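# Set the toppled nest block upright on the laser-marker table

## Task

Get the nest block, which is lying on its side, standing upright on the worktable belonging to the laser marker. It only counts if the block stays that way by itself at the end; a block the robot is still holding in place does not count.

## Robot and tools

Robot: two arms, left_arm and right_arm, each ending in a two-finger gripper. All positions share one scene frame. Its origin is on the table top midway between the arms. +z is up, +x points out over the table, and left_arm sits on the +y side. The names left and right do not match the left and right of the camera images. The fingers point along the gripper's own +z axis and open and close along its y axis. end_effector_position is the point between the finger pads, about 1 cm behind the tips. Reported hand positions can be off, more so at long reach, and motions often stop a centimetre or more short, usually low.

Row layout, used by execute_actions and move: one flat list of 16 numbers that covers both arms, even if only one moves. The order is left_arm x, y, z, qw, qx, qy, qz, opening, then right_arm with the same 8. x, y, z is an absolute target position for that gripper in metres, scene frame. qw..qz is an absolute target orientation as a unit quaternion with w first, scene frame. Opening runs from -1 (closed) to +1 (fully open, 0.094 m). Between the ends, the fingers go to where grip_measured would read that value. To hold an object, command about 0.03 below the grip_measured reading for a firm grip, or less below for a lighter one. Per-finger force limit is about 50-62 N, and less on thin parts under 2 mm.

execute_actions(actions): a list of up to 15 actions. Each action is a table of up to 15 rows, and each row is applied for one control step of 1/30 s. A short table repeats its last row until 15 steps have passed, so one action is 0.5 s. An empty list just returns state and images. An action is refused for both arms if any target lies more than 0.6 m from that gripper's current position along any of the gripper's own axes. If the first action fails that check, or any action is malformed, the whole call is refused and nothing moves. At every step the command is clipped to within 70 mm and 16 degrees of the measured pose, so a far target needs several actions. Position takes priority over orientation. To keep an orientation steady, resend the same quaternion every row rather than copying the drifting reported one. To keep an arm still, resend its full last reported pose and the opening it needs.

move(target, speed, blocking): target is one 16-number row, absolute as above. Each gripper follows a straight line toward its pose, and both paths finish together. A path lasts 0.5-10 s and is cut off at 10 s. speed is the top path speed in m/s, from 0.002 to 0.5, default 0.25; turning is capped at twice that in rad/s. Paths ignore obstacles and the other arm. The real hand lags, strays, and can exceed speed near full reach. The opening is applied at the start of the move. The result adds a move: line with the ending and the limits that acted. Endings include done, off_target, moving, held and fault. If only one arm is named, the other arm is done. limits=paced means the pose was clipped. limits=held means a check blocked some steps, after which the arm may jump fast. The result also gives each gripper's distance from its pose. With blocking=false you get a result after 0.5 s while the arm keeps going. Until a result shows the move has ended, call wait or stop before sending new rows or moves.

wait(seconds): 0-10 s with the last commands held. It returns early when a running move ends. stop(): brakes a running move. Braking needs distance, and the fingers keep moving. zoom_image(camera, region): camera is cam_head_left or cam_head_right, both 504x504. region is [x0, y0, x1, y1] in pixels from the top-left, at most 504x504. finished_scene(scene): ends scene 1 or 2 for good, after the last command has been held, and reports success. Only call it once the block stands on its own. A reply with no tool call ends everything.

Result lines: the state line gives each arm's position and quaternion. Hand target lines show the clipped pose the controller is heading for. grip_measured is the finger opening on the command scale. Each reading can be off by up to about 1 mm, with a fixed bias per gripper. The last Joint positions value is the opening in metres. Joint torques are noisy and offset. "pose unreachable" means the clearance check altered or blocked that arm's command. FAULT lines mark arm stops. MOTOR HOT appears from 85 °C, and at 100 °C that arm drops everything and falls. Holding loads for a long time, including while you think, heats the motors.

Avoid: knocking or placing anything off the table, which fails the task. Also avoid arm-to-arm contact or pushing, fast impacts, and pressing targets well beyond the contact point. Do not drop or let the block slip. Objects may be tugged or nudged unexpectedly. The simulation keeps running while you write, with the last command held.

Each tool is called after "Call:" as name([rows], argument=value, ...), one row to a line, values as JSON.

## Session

Call:
execute_actions(actions=[])

Scene clock: 0.00 s.
left_arm: end_effector_position=(+0.4475, -0.2844, +0.1522) grip_measured=+1.000 end_effector_quat_wxyz=(+0.382, -0.259, +0.854, -0.240) | right_arm: end_effector_position=(+0.4330, -0.7034, +0.3138) grip_measured=+1.000 end_effector_quat_wxyz=(+0.430, +0.150, +0.814, +0.361)
Joint positions: left_arm=[-0.933  1.797  1.312 -0.297 -0.569 -1.347  0.094] | right_arm=[-1.113  1.657  1.521 -1.261 -1.186 -0.503  0.094]
Joint velocities: left_arm=[-0.015 -0.005 -0.012 -0.002 -0.022 -0.051  0.   ] | right_arm=[-0.005  0.005  0.002 -0.022  0.007 -0.095  0.   ]
Joint torques (N m, as the arm reports them, + toward a larger angle): no reading
Motor temperatures (°C, as the motors report them): left_arm=[26 25 29 23 23 24] | right_arm=[24 22 26 23 23 23]
Hand target (left_arm): +0.452, -0.291, +0.160; +0.384, -0.261, +0.850, -0.249
Hand target (right_arm): +0.436, -0.707, +0.323; +0.437, +0.144, +0.814, +0.353

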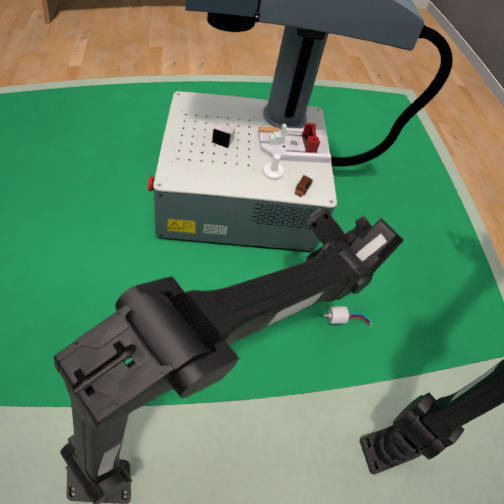

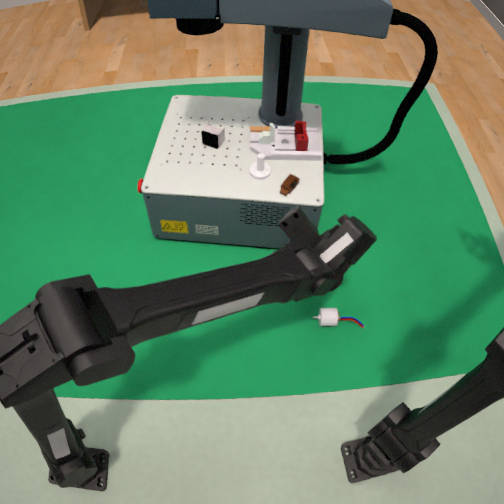

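Call:
zoom_image(camera="cam_head_left", region=[150, 85, 340, 215])

Call:
zoom_image(camera="cam_head_left", region=[190, 110, 260, 165])

Call:
zoom_image(camera="cam_head_right", region=[180, 110, 250, 165])

Region (150, 85, 340, 215) of cam_head_left's 504x504 image, scaled by 2.653, with more detail than that image has; it fills the top 345 rows of this view, and the rest is white.

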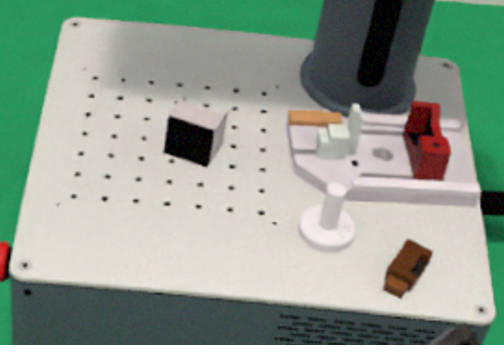

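Region (190, 110, 260, 165) of cam_head_left's 504x504 image, scaled by 7.200, with more detail than that image has; it fills the top 396 rows of this view, and the rest is white.

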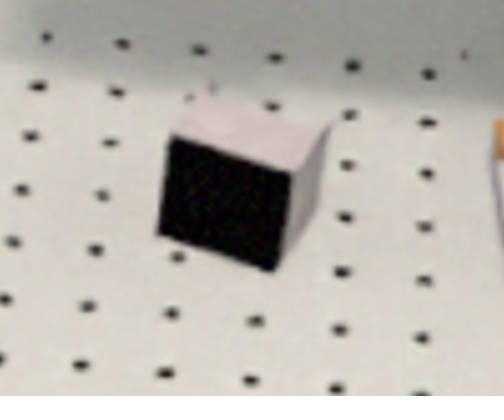

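Region (180, 110, 250, 165) of cam_head_right's 504x504 image, scaled by 7.200, with more detail than that image has; it fills the top 396 rows of this view, and the rest is white.

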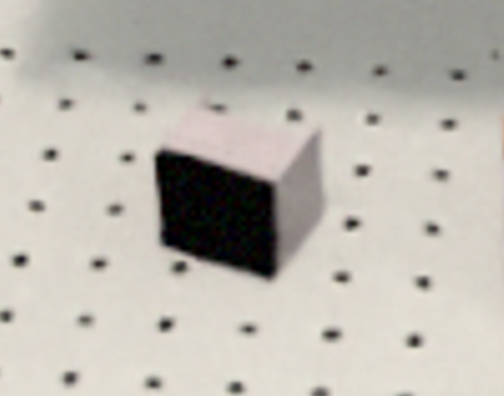

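Call:
move(target=[0.38,-0.12,0.30,0.101,0.241,0.965,-0.025,1, 0.433,-0.7034,0.3138,0.43,0.15,0.814,0.361,1], speed=0.3)

Call:
move(target=[0.59,-0.01,0.26,0.101,0.241,0.965,-0.025,1, 0.433,-0.7034,0.3138,0.43,0.15,0.814,0.361,1], speed=0.2)

Call:
zoom_image(camera="cam_head_left", region=[140, 60, 340, 220])

Call:
zoom_image(camera="cam_head_right", region=[130, 60, 330, 220])

Scene clock: 36.50 s.
left_arm: end_effector_position=(+0.3656, -0.1155, +0.2764) grip_measured=+1.000 end_effector_quat_wxyz=(+0.087, +0.241, +0.966, -0.020) | right_arm: end_effector_position=(+0.4330, -0.7034, +0.3138) grip_measured=+1.000 end_effector_quat_wxyz=(+0.430, +0.150, +0.814, +0.361)
Joint positions: left_arm=[-0.717  1.517  1.533 -1.416 -0.056 -0.292  0.094] | right_arm=[-1.113  1.657  1.521 -1.261 -1.186 -0.503  0.094]
Joint velocities: left_arm=[ 0.005  0.024 -0.022 -0.002  0.037  0.051  0.   ] | right_arm=[-0.015 -0.005 -0.017 -0.002  0.037  0.037  0.   ]
Joint torques (N m, as the arm reports them, + toward a larger angle): left_arm=[  0.75 -10.54  12.81   0.33   0.18   0.18] | right_arm=[ -2.16 -14.47  11.2    0.18  -0.88   0.01]
Motor temperatures (°C, as the motors report them): left_arm=[26 28 38 23 24 24] | right_arm=[24 24 31 23 23 23]
Hand target (left_arm): +0.375, -0.118, +0.299; +0.102, +0.244, +0.964, -0.030
Hand target (right_arm): +0.433, -0.703, +0.314; +0.430, +0.150, +0.814, +0.361
Off the commanded pose (left_arm): 0.028 m, 2 deg.
Off the commanded pose (right_arm): 0.000 m, 0 deg.
move: off_target (left_arm)

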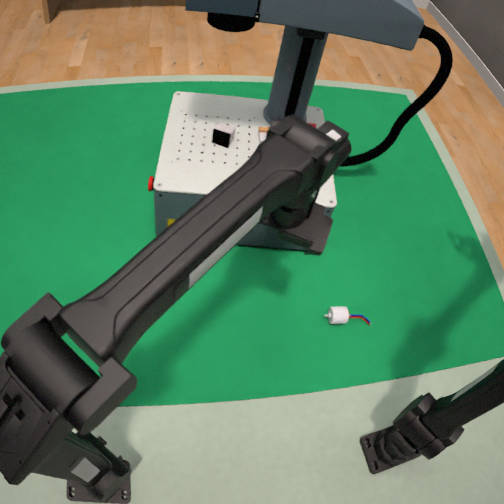

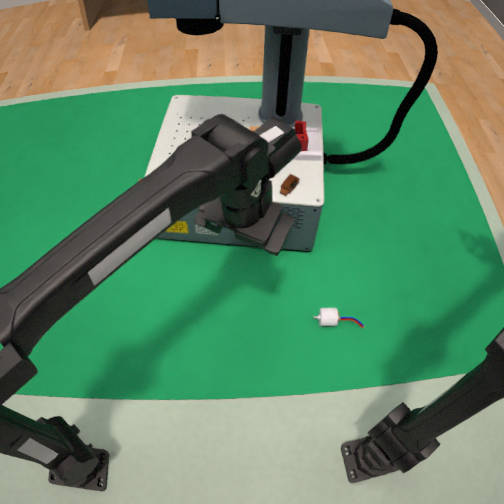

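Scene clock: 38.37 s.
left_arm: end_effector_position=(+0.5756, -0.0007, +0.2459) grip_measured=+1.000 end_effector_quat_wxyz=(+0.088, +0.233, +0.968, -0.020) | right_arm: end_effector_position=(+0.4330, -0.7034, +0.3138) grip_measured=+1.000 end_effector_quat_wxyz=(+0.430, +0.150, +0.814, +0.361)
Joint positions: left_arm=[-0.309  1.826  1.847 -1.412  0.016  0.094  0.094] | right_arm=[-1.113  1.657  1.521 -1.261 -1.186 -0.503  0.094]
Joint velocities: left_arm=[-0.024  0.005 -0.002 -0.007  0.022  0.007  0.   ] | right_arm=[-0.005 -0.005 -0.002 -0.002  0.125 -0.007  0.   ]
Joint torques (N m, as the arm reports them, + toward a larger angle): left_arm=[ -0.22 -13.66  13.09   0.59   0.24   0.16] | right_arm=[ -2.01 -14.33  11.18   0.22  -0.9    0.02]
Motor temperatures (°C, as the motors report them): left_arm=[26 28 38 23 24 24] | right_arm=[24 24 31 23 23 23]
Hand target (left_arm): +0.587, -0.006, +0.260; +0.102, +0.241, +0.965, -0.023
Hand target (right_arm): +0.433, -0.703, +0.314; +0.430, +0.150, +0.814, +0.361
Off the commanded pose (left_arm): 0.022 m, 2 deg.
Off the commanded pose (right_arm): 0.000 m, 0 deg.
move: off_target (left_arm)

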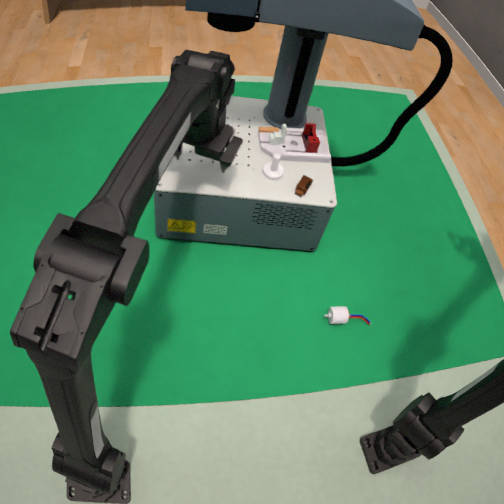

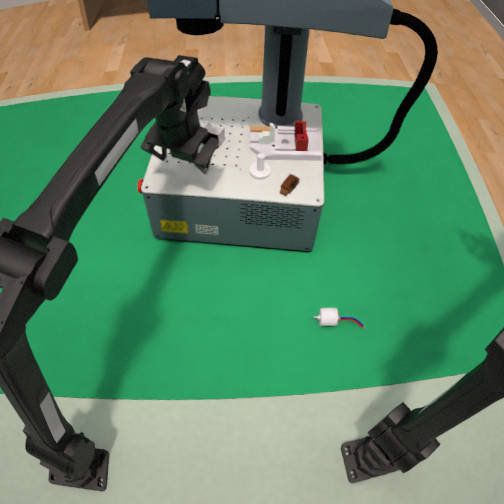

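Region (140, 60, 340, 220) of cam_head_left's 504x504 image, scaled by 2.520, with more detail than that image has; it fills the top 403 rows of this view, and the rest is white.

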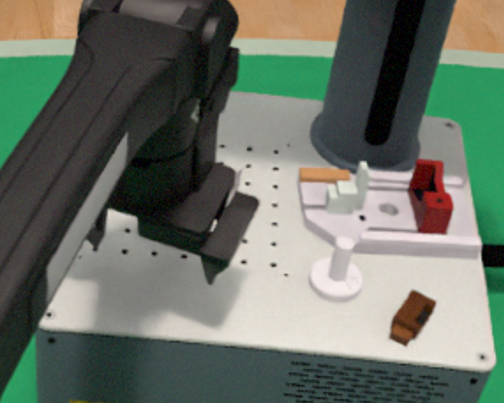

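Region (130, 60, 330, 220) of cam_head_right's 504x504 image, scaled by 2.520, with more detail than that image has; it fills the top 403 rows of this view, and the rest is white.

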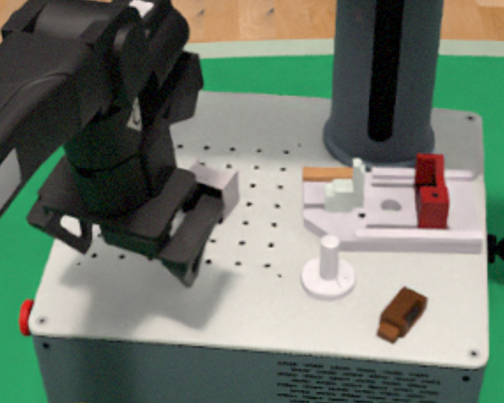

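Call:
move(target=[0.64,-0.018,0.24,0.291,0.247,0.921,-0.078,1, 0.433,-0.7034,0.3138,0.43,0.15,0.814,0.361,1], speed=0.15)

Call:
move(target=[0.693,-0.05,0.232,0.291,0.247,0.921,-0.078,1, 0.433,-0.7034,0.3138,0.43,0.15,0.814,0.361,1], speed=0.08)

Call:
zoom_image(camera="cam_head_left", region=[140, 60, 340, 220])

Call:
zoom_image(camera="cam_head_right", region=[130, 60, 330, 220])

Scene clock: 52.40 s.
left_arm: end_effector_position=(+0.6379, -0.0237, +0.2328) grip_measured=+1.000 end_effector_quat_wxyz=(+0.277, +0.244, +0.926, -0.075) | right_arm: end_effector_position=(+0.4330, -0.7034, +0.3138) grip_measured=+1.000 end_effector_quat_wxyz=(+0.430, +0.150, +0.814, +0.361)
Joint positions: left_arm=[-0.288  1.77   1.639 -0.865  0.091  0.133  0.094] | right_arm=[-1.113  1.657  1.521 -1.261 -1.186 -0.503  0.094]
Joint velocities: left_arm=[-0.005  0.015  0.002 -0.002 -0.007 -0.066  0.   ] | right_arm=[-0.005 -0.005  0.002  0.002  0.037  0.022  0.   ]
Joint torques (N m, as the arm reports them, + toward a larger angle): left_arm=[  0.63 -16.22   8.38   2.65   0.29   0.16] | right_arm=[ -1.99 -14.49  11.16   0.22  -0.88   0.03]
Motor temperatures (°C, as the motors report them): left_arm=[26 28 42 23 24 24] | right_arm=[24 24 31 23 23 23]
Hand target (left_arm): +0.641, -0.017, +0.241; +0.292, +0.246, +0.921, -0.074
Hand target (right_arm): +0.433, -0.703, +0.314; +0.430, +0.150, +0.814, +0.361
Off the commanded pose (left_arm): 0.009 m, 2 deg.
Off the commanded pose (right_arm): 0.000 m, 0 deg.
move: done

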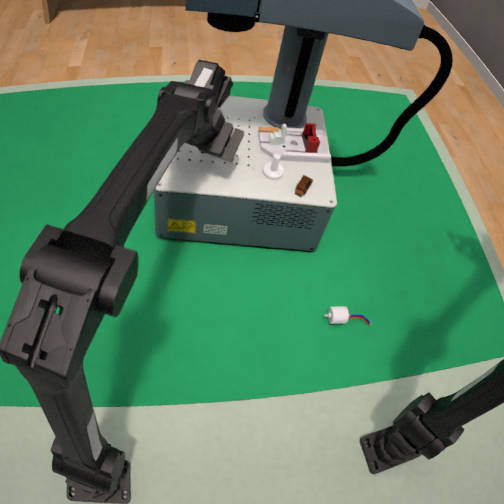

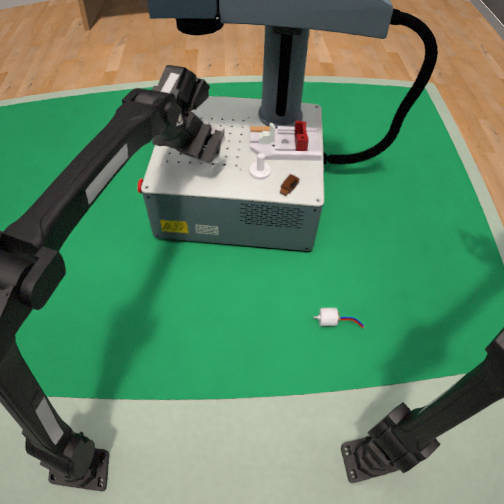

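Scene clock: 53.53 s.
left_arm: end_effector_position=(+0.6809, -0.0397, +0.2213) grip_measured=+1.000 end_effector_quat_wxyz=(+0.284, +0.244, +0.924, -0.076) | right_arm: end_effector_position=(+0.4330, -0.7034, +0.3138) grip_measured=+1.000 end_effector_quat_wxyz=(+0.430, +0.150, +0.814, +0.361)
Joint positions: left_arm=[-0.288  1.89   1.775 -0.865  0.091  0.133  0.094] | right_arm=[-1.113  1.657  1.521 -1.261 -1.186 -0.503  0.094]
Joint velocities: left_arm=[-0.015 -0.005  0.002 -0.012  0.037  0.007  0.   ] | right_arm=[-0.005 -0.015 -0.017  0.012 -0.022  0.051  0.   ]
Joint torques (N m, as the arm reports them, + toward a larger angle): left_arm=[ -0.89 -14.28  13.7    1.04   0.22   0.  ] | right_arm=[ -1.99 -14.31  11.23   0.18  -0.88   0.  ]
Motor temperatures (°C, as the motors report them): left_arm=[26 28 42 23 24 24] | right_arm=[24 24 31 23 23 23]
Hand target (left_arm): +0.692, -0.049, +0.232; +0.292, +0.247, +0.921, -0.078
Hand target (right_arm): +0.433, -0.703, +0.314; +0.430, +0.150, +0.814, +0.361
Off the commanded pose (left_arm): 0.019 m, 1 deg.
Off the commanded pose (right_arm): 0.000 m, 0 deg.
move: off_target (left_arm)

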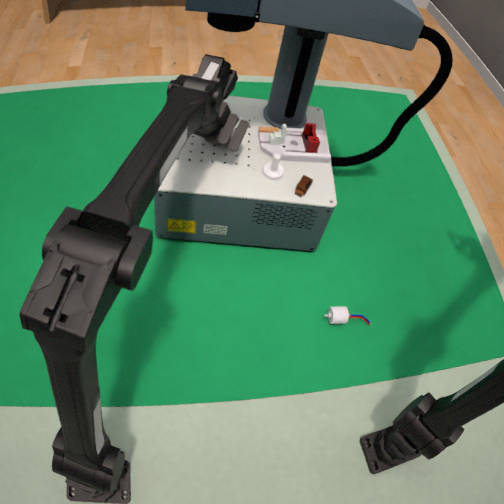

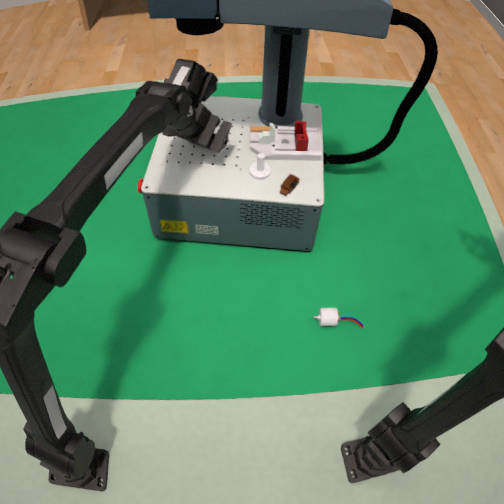

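Region (140, 60, 340, 220) of cam_head_left's 504x504 image, scaled by 2.520, with more detail than that image has; it fills the top 403 rows of this view, and the rest is white.

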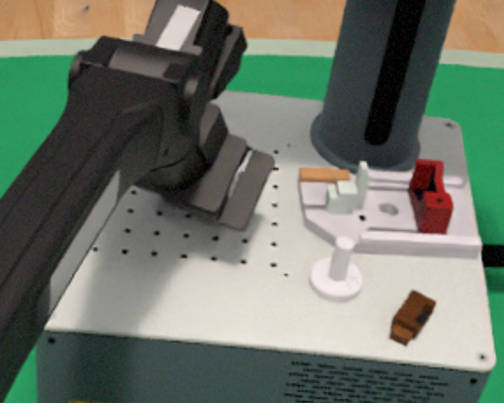

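Region (130, 60, 330, 220) of cam_head_right's 504x504 image, scaled by 2.520, with more detail than that image has; it fills the top 403 rows of this view, and the rest is white.

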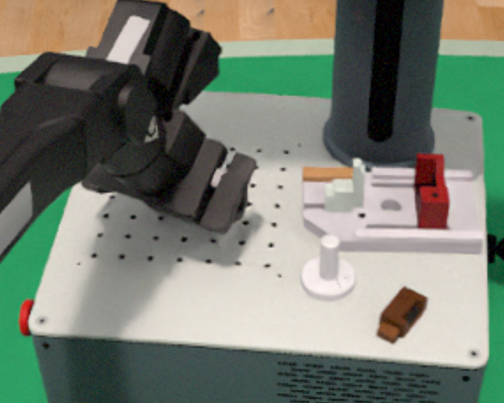

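Call:
move(target=[0.693,-0.05,0.23,0.151,0.256,0.954,-0.040,1, 0.433,-0.7034,0.3138,0.43,0.15,0.814,0.361,1], speed=0.1)

Call:
zoom_image(camera="cam_head_left", region=[140, 10, 340, 170])

Call:
zoom_image(camera="cam_head_right", region=[130, 10, 330, 170])

Scene clock: 60.03 s.
left_arm: end_effector_position=(+0.6846, -0.0382, +0.2237) grip_measured=+1.000 end_effector_quat_wxyz=(+0.145, +0.246, +0.957, -0.044) | right_arm: end_effector_position=(+0.4330, -0.7034, +0.3138) grip_measured=+1.000 end_effector_quat_wxyz=(+0.430, +0.150, +0.814, +0.361)
Joint positions: left_arm=[-0.293  2.099  2.191 -1.363  0.054  0.133  0.094] | right_arm=[-1.113  1.657  1.521 -1.261 -1.186 -0.503  0.094]
Joint velocities: left_arm=[ 0.015 -0.015 -0.002 -0.027 -0.022  0.037  0.   ] | right_arm=[ 0.005 -0.005  0.002  0.002  0.037 -0.007  0.   ]
Joint torques (N m, as the arm reports them, + toward a larger angle): left_arm=[ -1.11 -16.35  13.37   0.55   0.02   0.13] | right_arm=[ -2.09 -14.39  11.21   0.16  -0.89   0.01]
Motor temperatures (°C, as the motors report them): left_arm=[26 28 44 23 24 24] | right_arm=[24 24 31 23 23 23]
Hand target (left_arm): +0.691, -0.049, +0.230; +0.152, +0.257, +0.954, -0.042
Hand target (right_arm): +0.433, -0.703, +0.314; +0.430, +0.150, +0.814, +0.361
Off the commanded pose (left_arm): 0.016 m, 1 deg.
Off the commanded pose (right_arm): 0.000 m, 0 deg.
move: off_target (left_arm)

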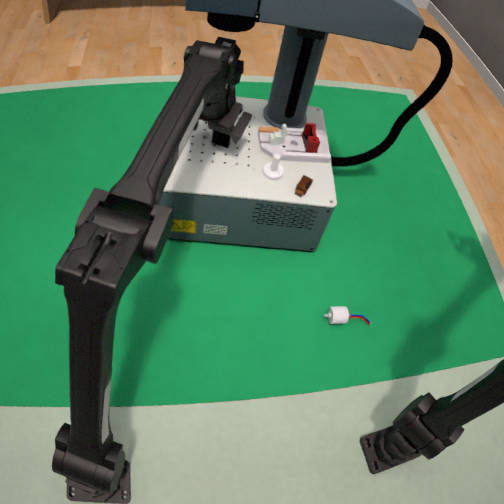

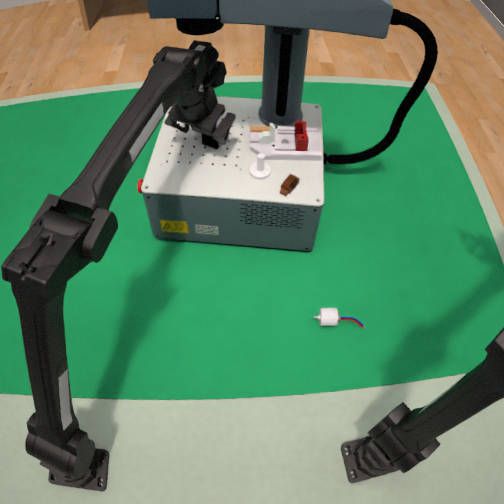

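Region (140, 10, 340, 170) of cam_head_left's 504x504 image, scaled by 2.520, with more detail than that image has; it fills the top 403 rows of this view, and the rest is white.

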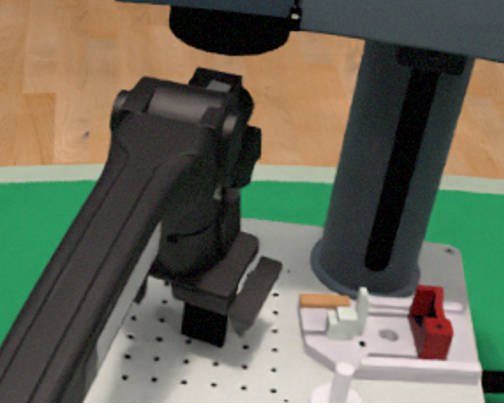

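Region (130, 10, 330, 170) of cam_head_right's 504x504 image, scaled by 2.520, with more detail than that image has; it fills the top 403 rows of this view, and the rest is white.

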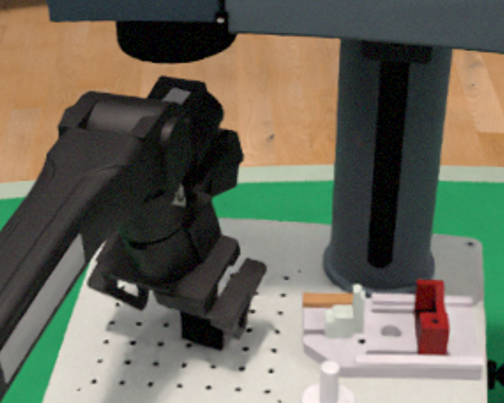

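Call:
move(target=[0.688,-0.062,0.224,0.05,0.259,0.965,-0.013,1, 0.433,-0.7034,0.3138,0.43,0.15,0.814,0.361,1], speed=0.08)

Call:
zoom_image(camera="cam_head_left", region=[170, 80, 280, 170])

Call:
zoom_image(camera="cam_head_right", region=[160, 80, 270, 170])

Scene clock: 69.80 s.
left_arm: end_effector_position=(+0.6836, -0.0517, +0.2217) grip_measured=+1.000 end_effector_quat_wxyz=(+0.069, +0.257, +0.964, -0.019) | right_arm: end_effector_position=(+0.4330, -0.7034, +0.3138) grip_measured=+1.000 end_effector_quat_wxyz=(+0.430, +0.150, +0.814, +0.361)
Joint positions: left_arm=[-0.319  2.297  2.552 -1.685  0.02   0.133  0.094] | right_arm=[-1.113  1.657  1.521 -1.261 -1.186 -0.503  0.094]
Joint velocities: left_arm=[ 0.005 -0.005  0.007 -0.017 -0.022  0.051  0.   ] | right_arm=[-0.005 -0.005 -0.012 -0.017 -0.007 -0.066  0.   ]
Joint torques (N m, as the arm reports them, + toward a larger angle): left_arm=[ -1.47 -17.78  12.62   0.31  -0.02  -0.09] | right_arm=[ -2.27 -14.41  11.16   0.22  -0.88   0.02]
Motor temperatures (°C, as the motors report them): left_arm=[26 29 45 23 24 24] | right_arm=[24 24 31 23 23 23]
Hand target (left_arm): +0.687, -0.061, +0.223; +0.073, +0.259, +0.963, -0.018
Hand target (right_arm): +0.433, -0.703, +0.314; +0.430, +0.150, +0.814, +0.361
Off the commanded pose (left_arm): 0.011 m, 2 deg.
Off the commanded pose (right_arm): 0.000 m, 0 deg.
joint sent to its limit (left arm) — the command would take joint 4 (wrist pitch) past its lower limit, so that joint was sent only as far as its limit.
move: off_target (left_arm)

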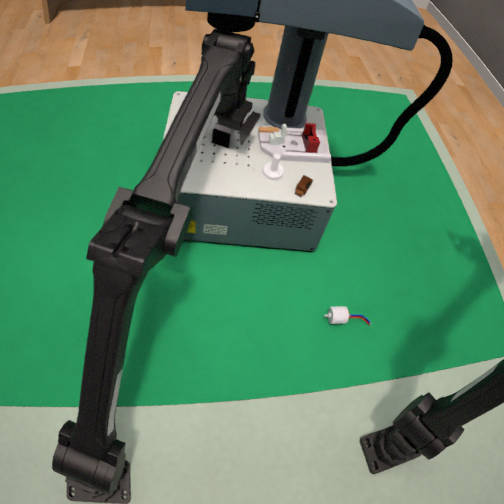

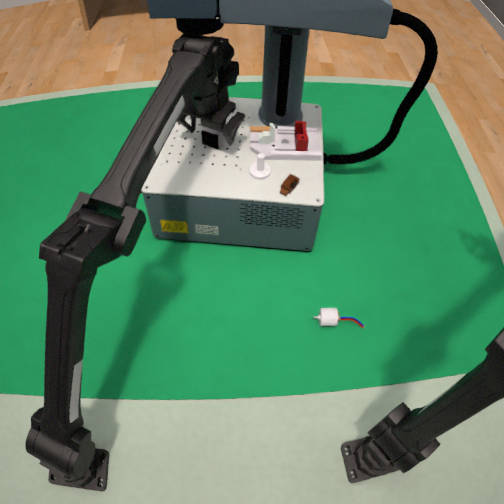

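Region (170, 80, 280, 170) of cam_head_left's 504x504 image, scaled by 4.582, with more detail than that image has; it fills the top 412 rows of this view, and the rest is white.

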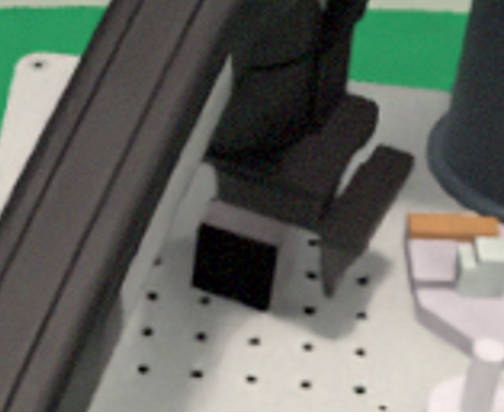

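Region (160, 80, 270, 170) of cam_head_right's 504x504 image, scaled by 4.582, with more detail than that image has; it fills the top 412 rows of this view, and the rest is white.

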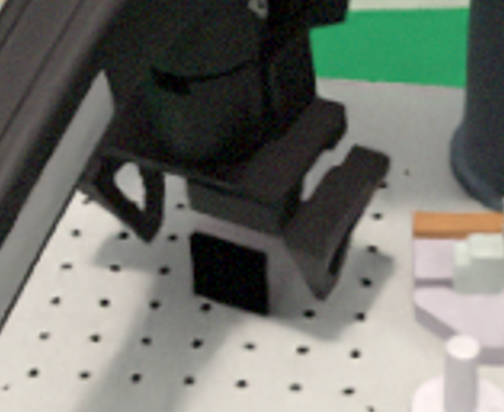

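Call:
move(target=[0.688,-0.062,0.224,0.073,0.259,0.963,-0.018,-0.2, 0.433,-0.7034,0.3138,0.43,0.15,0.814,0.361,1], speed=0.08)

Call:
zoom_image(camera="cam_head_right", region=[160, 80, 270, 170])

Scene clock: 74.27 s.
left_arm: end_effector_position=(+0.6837, -0.0516, +0.2219) grip_measured=-0.162 end_effector_quat_wxyz=(+0.069, +0.257, +0.964, -0.018) | right_arm: end_effector_position=(+0.4330, -0.7034, +0.3138) grip_measured=+1.000 end_effector_quat_wxyz=(+0.430, +0.150, +0.814, +0.361)
Joint positions: left_arm=[-0.319  2.297  2.553 -1.685  0.019  0.133  0.039] | right_arm=[-1.113  1.657  1.521 -1.261 -1.186 -0.503  0.094]
Joint velocities: left_arm=[-0.005 -0.005 -0.007 -0.002 -0.066  0.007 -0.   ] | right_arm=[-0.005  0.005  0.007  0.012  0.022  0.007  0.   ]
Joint torques (N m, as the arm reports them, + toward a larger angle): left_arm=[ -1.46 -17.69  13.02   0.31   0.    -0.08] | right_arm=[ -2.13 -14.62  11.2    0.17  -0.88   0.02]
Motor temperatures (°C, as the motors report them): left_arm=[26 29 45 23 24 24] | right_arm=[24 24 31 23 24 23]
Hand target (left_arm): +0.687, -0.062, +0.224; +0.075, +0.259, +0.963, -0.018
Hand target (right_arm): +0.433, -0.703, +0.314; +0.430, +0.150, +0.814, +0.361
Off the commanded pose (left_arm): 0.011 m, 1 deg.
Off the commanded pose (right_arm): 0.000 m, 0 deg.
joint sent to its limit (left arm) — the command would take joint 4 (wrist pitch) past its lower limit, so that joint was sent only as far as its limit.
move: off_target (left_arm)

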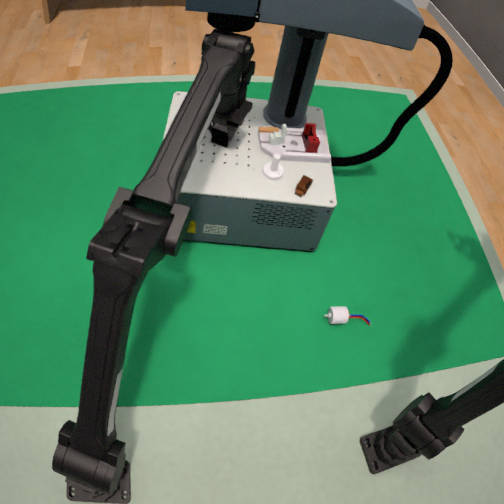

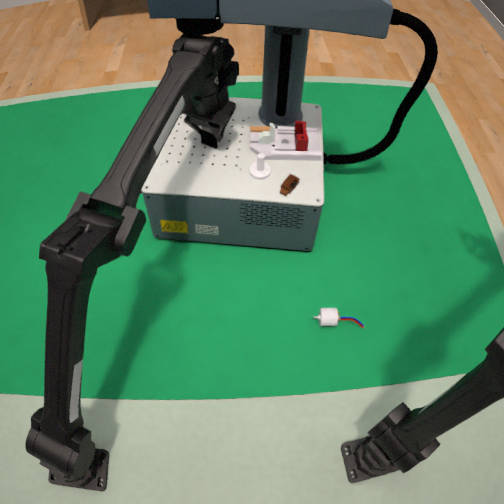

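Region (160, 80, 270, 170) of cam_head_right's 504x504 image, scaled by 4.582, with more detail than that image has; it fills the top 412 rows of this view, and the rest is white.

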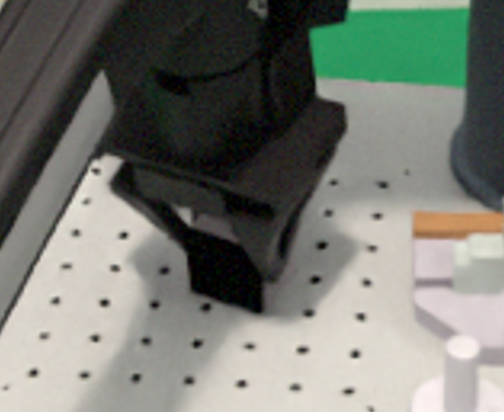

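Call:
move(target=[0.675,-0.05,0.255,0.19,0.25,0.948,-0.05,-0.2, 0.433,-0.7034,0.3138,0.43,0.15,0.814,0.361,1], speed=0.12)

Call:
move(target=[0.595,-0.01,0.25,0.62,0.135,0.765,-0.109,-0.2, 0.433,-0.7034,0.3138,0.43,0.15,0.814,0.361,1], speed=0.25)

Call:
zoom_image(camera="cam_head_right", region=[130, 100, 290, 230])

Scene clock: 85.43 s.
left_arm: end_effector_position=(+0.6727, -0.0515, +0.2451) grip_measured=-0.162 end_effector_quat_wxyz=(+0.174, +0.257, +0.950, -0.043) | right_arm: end_effector_position=(+0.4330, -0.7034, +0.3138) grip_measured=+1.000 end_effector_quat_wxyz=(+0.430, +0.150, +0.814, +0.361)
Joint positions: left_arm=[-0.319  2.034  2.129 -1.308  0.042  0.133  0.039] | right_arm=[-1.113  1.657  1.521 -1.261 -1.186 -0.503  0.094]
Joint velocities: left_arm=[ 0.005 -0.005 -0.012  0.002 -0.125  0.037 -0.   ] | right_arm=[-0.005  0.005 -0.017 -0.002 -0.066  0.007  0.   ]
Joint torques (N m, as the arm reports them, + toward a larger angle): left_arm=[ -0.03 -19.39   8.49   2.29   0.28  -0.11] | right_arm=[ -2.08 -14.35  11.2    0.15  -0.87   0.02]
Motor temperatures (°C, as the motors report them): left_arm=[26 30 46 23 24 24] | right_arm=[24 24 31 23 24 23]
Hand target (left_arm): +0.675, -0.050, +0.255; +0.190, +0.250, +0.948, -0.048
Hand target (right_arm): +0.433, -0.703, +0.314; +0.430, +0.150, +0.814, +0.361
Off the commanded pose (left_arm): 0.010 m, 2 deg.
Off the commanded pose (right_arm): 0.000 m, 0 deg.
move: done

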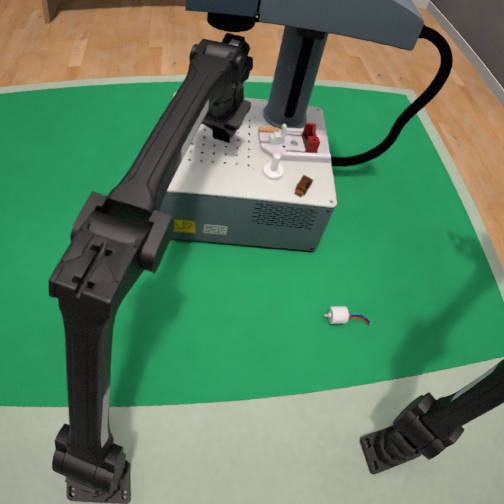

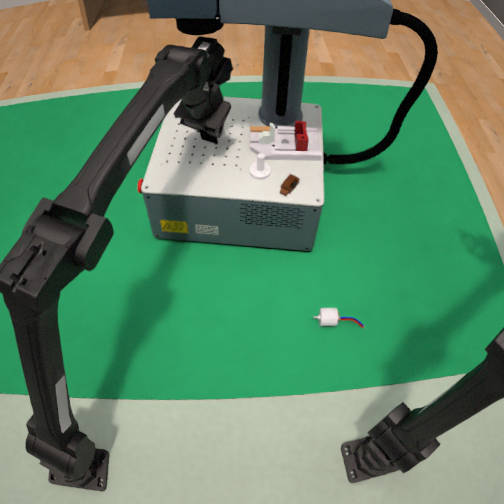

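Scene clock: 87.93 s.
left_arm: end_effector_position=(+0.6000, -0.0062, +0.2315) grip_measured=-0.162 end_effector_quat_wxyz=(+0.602, +0.140, +0.781, -0.090) | right_arm: end_effector_position=(+0.4330, -0.7034, +0.3138) grip_measured=+1.000 end_effector_quat_wxyz=(+0.430, +0.150, +0.814, +0.361)
Joint positions: left_arm=[-0.325  1.547  0.949  0.336 -0.066  0.01   0.039] | right_arm=[-1.113  1.657  1.521 -1.261 -1.186 -0.503  0.094]
Joint velocities: left_arm=[ 0.015 -0.015 -0.017  0.002 -0.007 -0.095  0.   ] | right_arm=[-0.015 -0.024 -0.007 -0.002 -0.037 -0.051  0.   ]
Joint torques (N m, as the arm reports them, + toward a larger angle): left_arm=[ -1.48 -11.9    8.17   3.62  -0.05  -0.16] | right_arm=[ -1.72 -14.45  11.15   0.14  -0.87   0.01]
Motor temperatures (°C, as the motors report them): left_arm=[26 30 45 23 24 24] | right_arm=[24 24 31 23 24 23]
Hand target (left_arm): +0.597, -0.012, +0.249; +0.621, +0.133, +0.766, -0.102
Hand target (right_arm): +0.433, -0.703, +0.314; +0.430, +0.150, +0.814, +0.361
Off the commanded pose (left_arm): 0.019 m, 4 deg.
Off the commanded pose (right_arm): 0.000 m, 0 deg.
move: off_target (left_arm)

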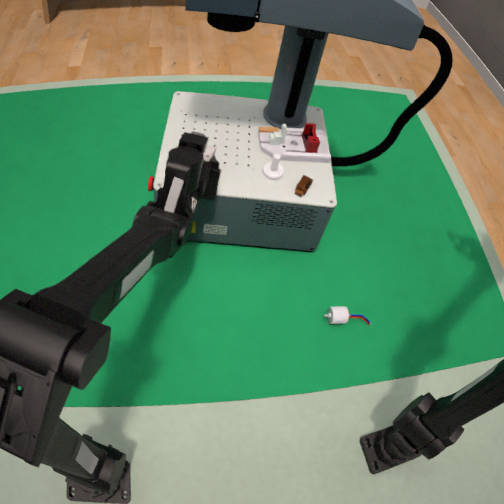

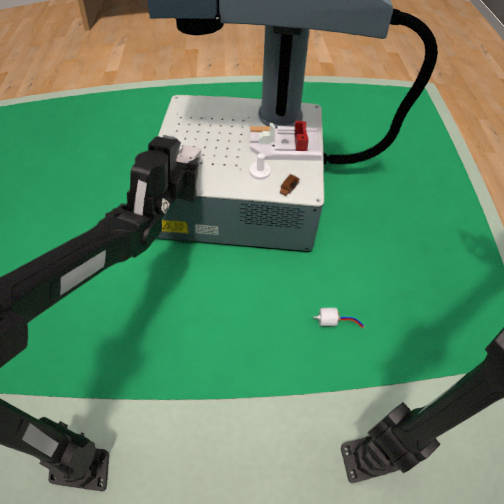

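Region (130, 100, 290, 230) of cam_head_right's 504x504 image, scaled by 3.150, with more detail than that image has; it fills the top 410 rows of this view, and the rest is white.

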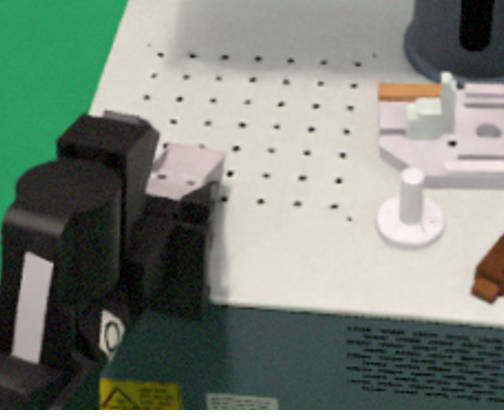

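Call:
move(target=[0.597,-0.01,0.195,0.63,0.133,0.757,-0.11,-0.2, 0.433,-0.7034,0.3138,0.43,0.15,0.814,0.361,1], speed=0.03)

Call:
zoom_image(camera="cam_head_right", region=[130, 100, 290, 230])

Scene clock: 95.63 s.
left_arm: end_effector_position=(+0.5998, -0.0079, +0.2168) grip_measured=-0.162 end_effector_quat_wxyz=(+0.640, +0.135, +0.750, -0.103) | right_arm: end_effector_position=(+0.4330, -0.7034, +0.3138) grip_measured=+1.000 end_effector_quat_wxyz=(+0.430, +0.150, +0.814, +0.361)
Joint positions: left_arm=[-0.325  1.606  0.891  0.554 -0.056  0.01   0.039] | right_arm=[-1.113  1.657  1.521 -1.261 -1.186 -0.503  0.094]
Joint velocities: left_arm=[-0.015 -0.005 -0.002  0.017  0.051  0.037 -0.001] | right_arm=[-0.005 -0.005  0.007 -0.002 -0.022  0.007  0.   ]
Joint torques (N m, as the arm reports them, + toward a larger angle): left_arm=[-0.68 -8.15  6.63  3.15  0.27 -0.2 ] | right_arm=[ -2.02 -14.22  11.2    0.2   -0.88   0.01]
Motor temperatures (°C, as the motors report them): left_arm=[26 29 42 23 24 24] | right_arm=[24 24 31 23 24 23]
Hand target (left_arm): +0.597, -0.010, +0.195; +0.630, +0.133, +0.758, -0.109
Hand target (right_arm): +0.433, -0.703, +0.314; +0.430, +0.150, +0.814, +0.361
Off the commanded pose (left_arm): 0.022 m, 2 deg.
Off the commanded pose (right_arm): 0.000 m, 0 deg.
move: off_target (left_arm)

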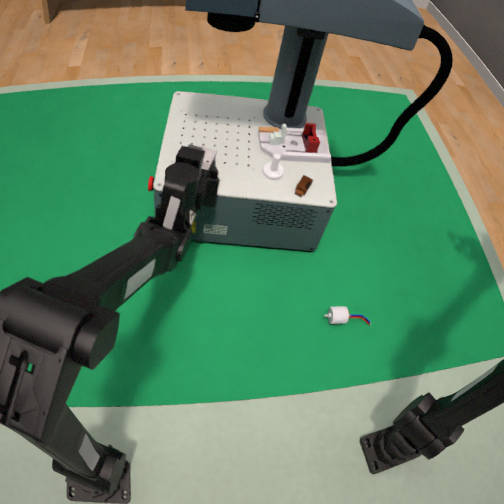

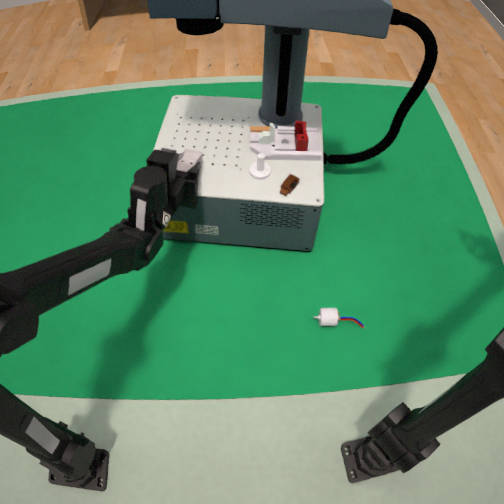

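Region (130, 100, 290, 230) of cam_head_right's 504x504 image, scaled by 3.150, with more detail than that image has; it fills the top 410 rows of this view, and the rest is white.

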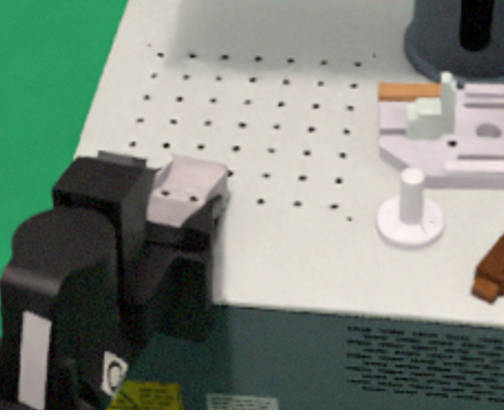

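Call:
move(target=[0.595,-0.01,0.2,0.59,0.139,0.788,-0.104,-0.2, 0.433,-0.7034,0.3138,0.43,0.15,0.814,0.361,1], speed=0.05)

Scene clock: 100.47 s.
left_arm: end_effector_position=(+0.5956, -0.0069, +0.2139) grip_measured=-0.162 end_effector_quat_wxyz=(+0.612, +0.139, +0.772, -0.100) | right_arm: end_effector_position=(+0.4330, -0.7034, +0.3138) grip_measured=+1.000 end_effector_quat_wxyz=(+0.430, +0.150, +0.814, +0.361)
Joint positions: left_arm=[-0.325  1.577  0.904  0.439 -0.052  0.004  0.039] | right_arm=[-1.113  1.657  1.521 -1.261 -1.186 -0.503  0.094]
Joint velocities: left_arm=[ 0.005  0.005 -0.002 -0.002 -0.007 -0.022 -0.001] | right_arm=[-0.015 -0.015  0.012 -0.002 -0.066 -0.007  0.   ]
Joint torques (N m, as the arm reports them, + toward a larger angle): left_arm=[-0.71 -9.87  8.68  0.6   0.38 -0.18] | right_arm=[ -2.02 -14.36  11.22   0.21  -0.89   0.02]
Motor temperatures (°C, as the motors report them): left_arm=[26 29 41 23 24 24] | right_arm=[24 24 31 23 24 23]
Hand target (left_arm): +0.595, -0.010, +0.201; +0.591, +0.140, +0.788, -0.105
Hand target (right_arm): +0.433, -0.703, +0.314; +0.430, +0.150, +0.814, +0.361
Off the commanded pose (left_arm): 0.014 m, 3 deg.
Off the commanded pose (right_arm): 0.000 m, 0 deg.
move: off_target (left_arm)

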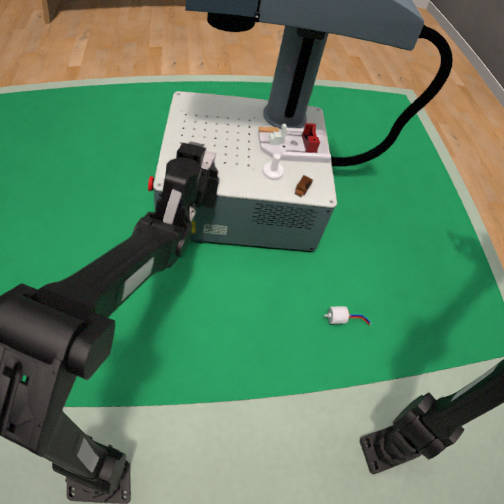

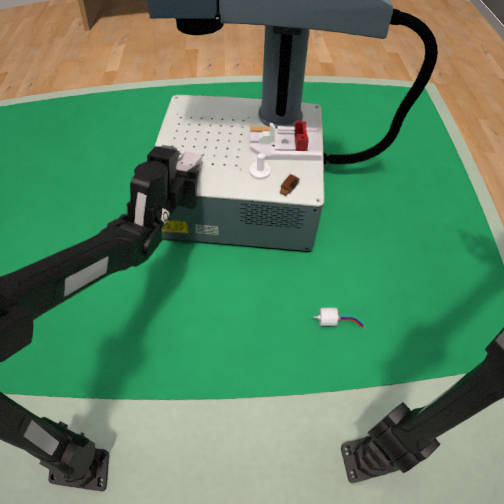

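Block edge seems in contact now. Release gently and withdraw.

Call:
execute_actions([
  [[0.595,-0.01,0.2,0.59,0.139,0.788,-0.104,-0.16,0.433,-0.7034,0.3138,0.43,0.15,0.814,0.361,1]],
  [[0.595,-0.01,0.21,0.59,0.139,0.788,-0.104,-0.12,0.433,-0.7034,0.3138,0.43,0.15,0.814,0.361,1],[0.595,-0.01,0.21,0.59,0.139,0.788,-0.104,-0.12,0.433,-0.7034,0.3138,0.43,0.15,0.814,0.361,1],[0.595,-0.01,0.21,0.59,0.139,0.788,-0.104,-0.12,0.433,-0.7034,0.3138,0.43,0.15,0.814,0.361,1],[0.595,-0.01,0.21,0.59,0.139,0.788,-0.104,-0.12,0.433,-0.7034,0.3138,0.43,0.15,0.814,0.361,1],[0.595,-0.01,0.21,0.59,0.139,0.788,-0.104,0.5,0.433,-0.7034,0.3138,0.43,0.15,0.814,0.361,1]],
])

Call:
move(target=[0.49,0.03,0.28,0.59,0.139,0.788,-0.104,0.5, 0.433,-0.7034,0.3138,0.43,0.15,0.814,0.361,1], speed=0.15)

Call:
zoom_image(camera="cam_head_right", region=[130, 100, 290, 230])

Scene clock: 107.03 s.
left_arm: end_effector_position=(+0.5922, -0.0064, +0.2100) grip_measured=+0.498 end_effector_quat_wxyz=(+0.599, +0.143, +0.782, -0.099) | right_arm: end_effector_position=(+0.4330, -0.7034, +0.3138) grip_measured=+1.000 end_effector_quat_wxyz=(+0.430, +0.150, +0.814, +0.361)
Joint positions: left_arm=[-0.325  1.566  0.905  0.394 -0.047  0.004  0.07 ] | right_arm=[-1.113  1.657  1.521 -1.261 -1.186 -0.503  0.094]
Joint velocities: left_arm=[ 0.005  0.015 -0.012  0.002 -0.022  0.037  0.001] | right_arm=[-0.015  0.005  0.012  0.007  0.007 -0.007  0.   ]
Joint torques (N m, as the arm reports them, + toward a larger angle): left_arm=[ -0.65 -10.06   9.45   1.13   0.19  -0.19] | right_arm=[ -2.03 -14.29  11.17   0.11  -0.87   0.02]
Motor temperatures (°C, as the motors report them): left_arm=[26 29 40 23 24 24] | right_arm=[24 24 31 23 24 23]
Hand target (left_arm): +0.595, -0.010, +0.210; +0.591, +0.139, +0.788, -0.104
Hand target (right_arm): +0.433, -0.703, +0.314; +0.430, +0.150, +0.814, +0.361
Off the commanded pose (left_arm): 0.005 m, 1 deg.
Off the commanded pose (right_arm): 0.000 m, 0 deg.

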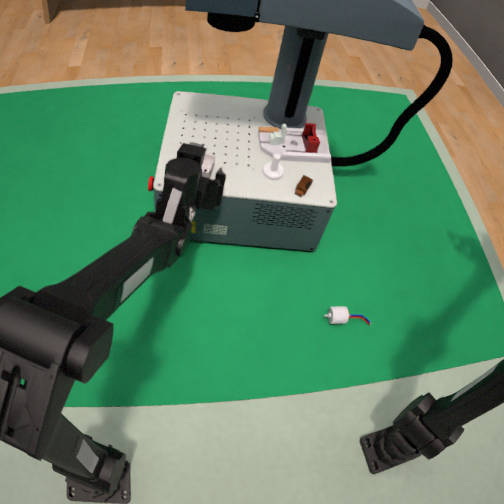

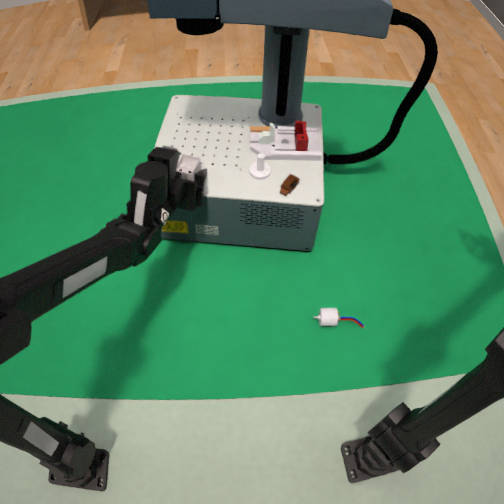

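Scene clock: 108.30 s.
left_arm: end_effector_position=(+0.4938, +0.0327, +0.2941) grip_measured=+0.498 end_effector_quat_wxyz=(+0.606, +0.139, +0.777, -0.101) | right_arm: end_effector_position=(+0.4330, -0.7034, +0.3138) grip_measured=+1.000 end_effector_quat_wxyz=(+0.430, +0.150, +0.814, +0.361)
Joint positions: left_arm=[-0.331  1.155  0.752  0.155 -0.056 -0.002  0.07 ] | right_arm=[-1.113  1.657  1.521 -1.261 -1.186 -0.503  0.094]
Joint velocities: left_arm=[ 0.005 -0.005 -0.017 -0.002 -0.007  0.007  0.   ] | right_arm=[ 0.015 -0.015 -0.007 -0.017  0.081 -0.081  0.   ]
Joint torques (N m, as the arm reports them, + toward a larger angle): left_arm=[-1.55 -5.49  8.29  1.56 -0.04 -0.16] | right_arm=[ -1.86 -14.21  11.15   0.18  -0.88   0.02]
Motor temperatures (°C, as the motors report them): left_arm=[26 29 40 23 24 24] | right_arm=[24 24 31 23 24 23]
Hand target (left_arm): +0.488, +0.029, +0.280; +0.590, +0.139, +0.788, -0.104
Hand target (right_arm): +0.433, -0.703, +0.314; +0.430, +0.150, +0.814, +0.361
Off the commanded pose (left_arm): 0.015 m, 2 deg.
Off the commanded pose (right_arm): 0.000 m, 0 deg.
move: off_target (left_arm)

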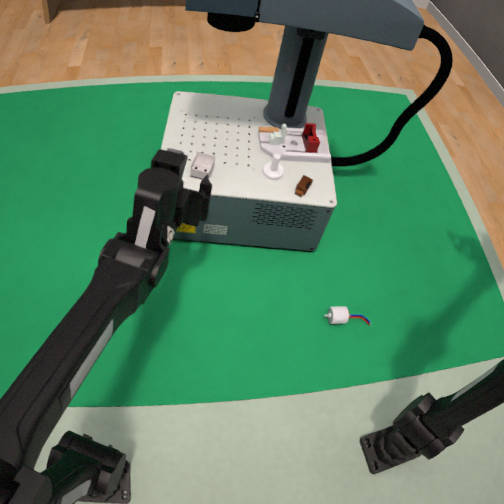

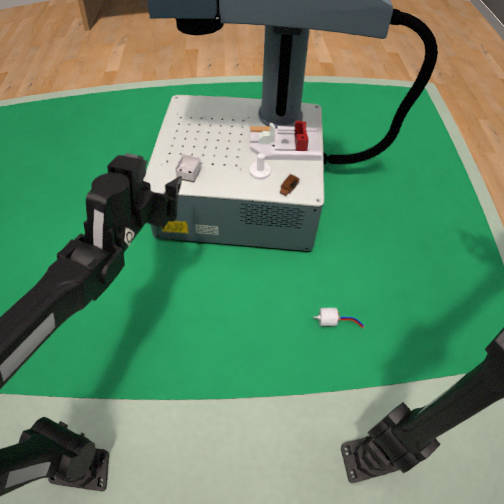

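Region (130, 100, 290, 230) of cam_head_right's 504x504 image, scaled by 3.150, with more detail than that image has; it fills the top 410 rows of this view, and the rest is white.

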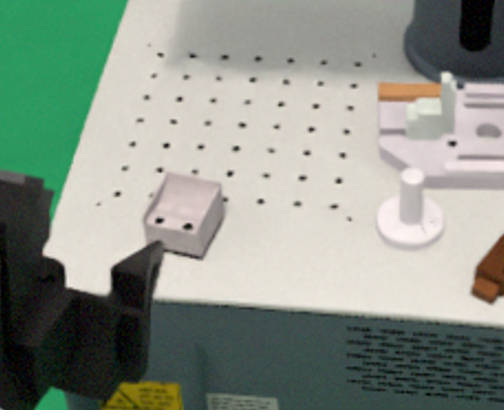

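Call:
finished_scene(scene=2)

The scene is finished: the task was done.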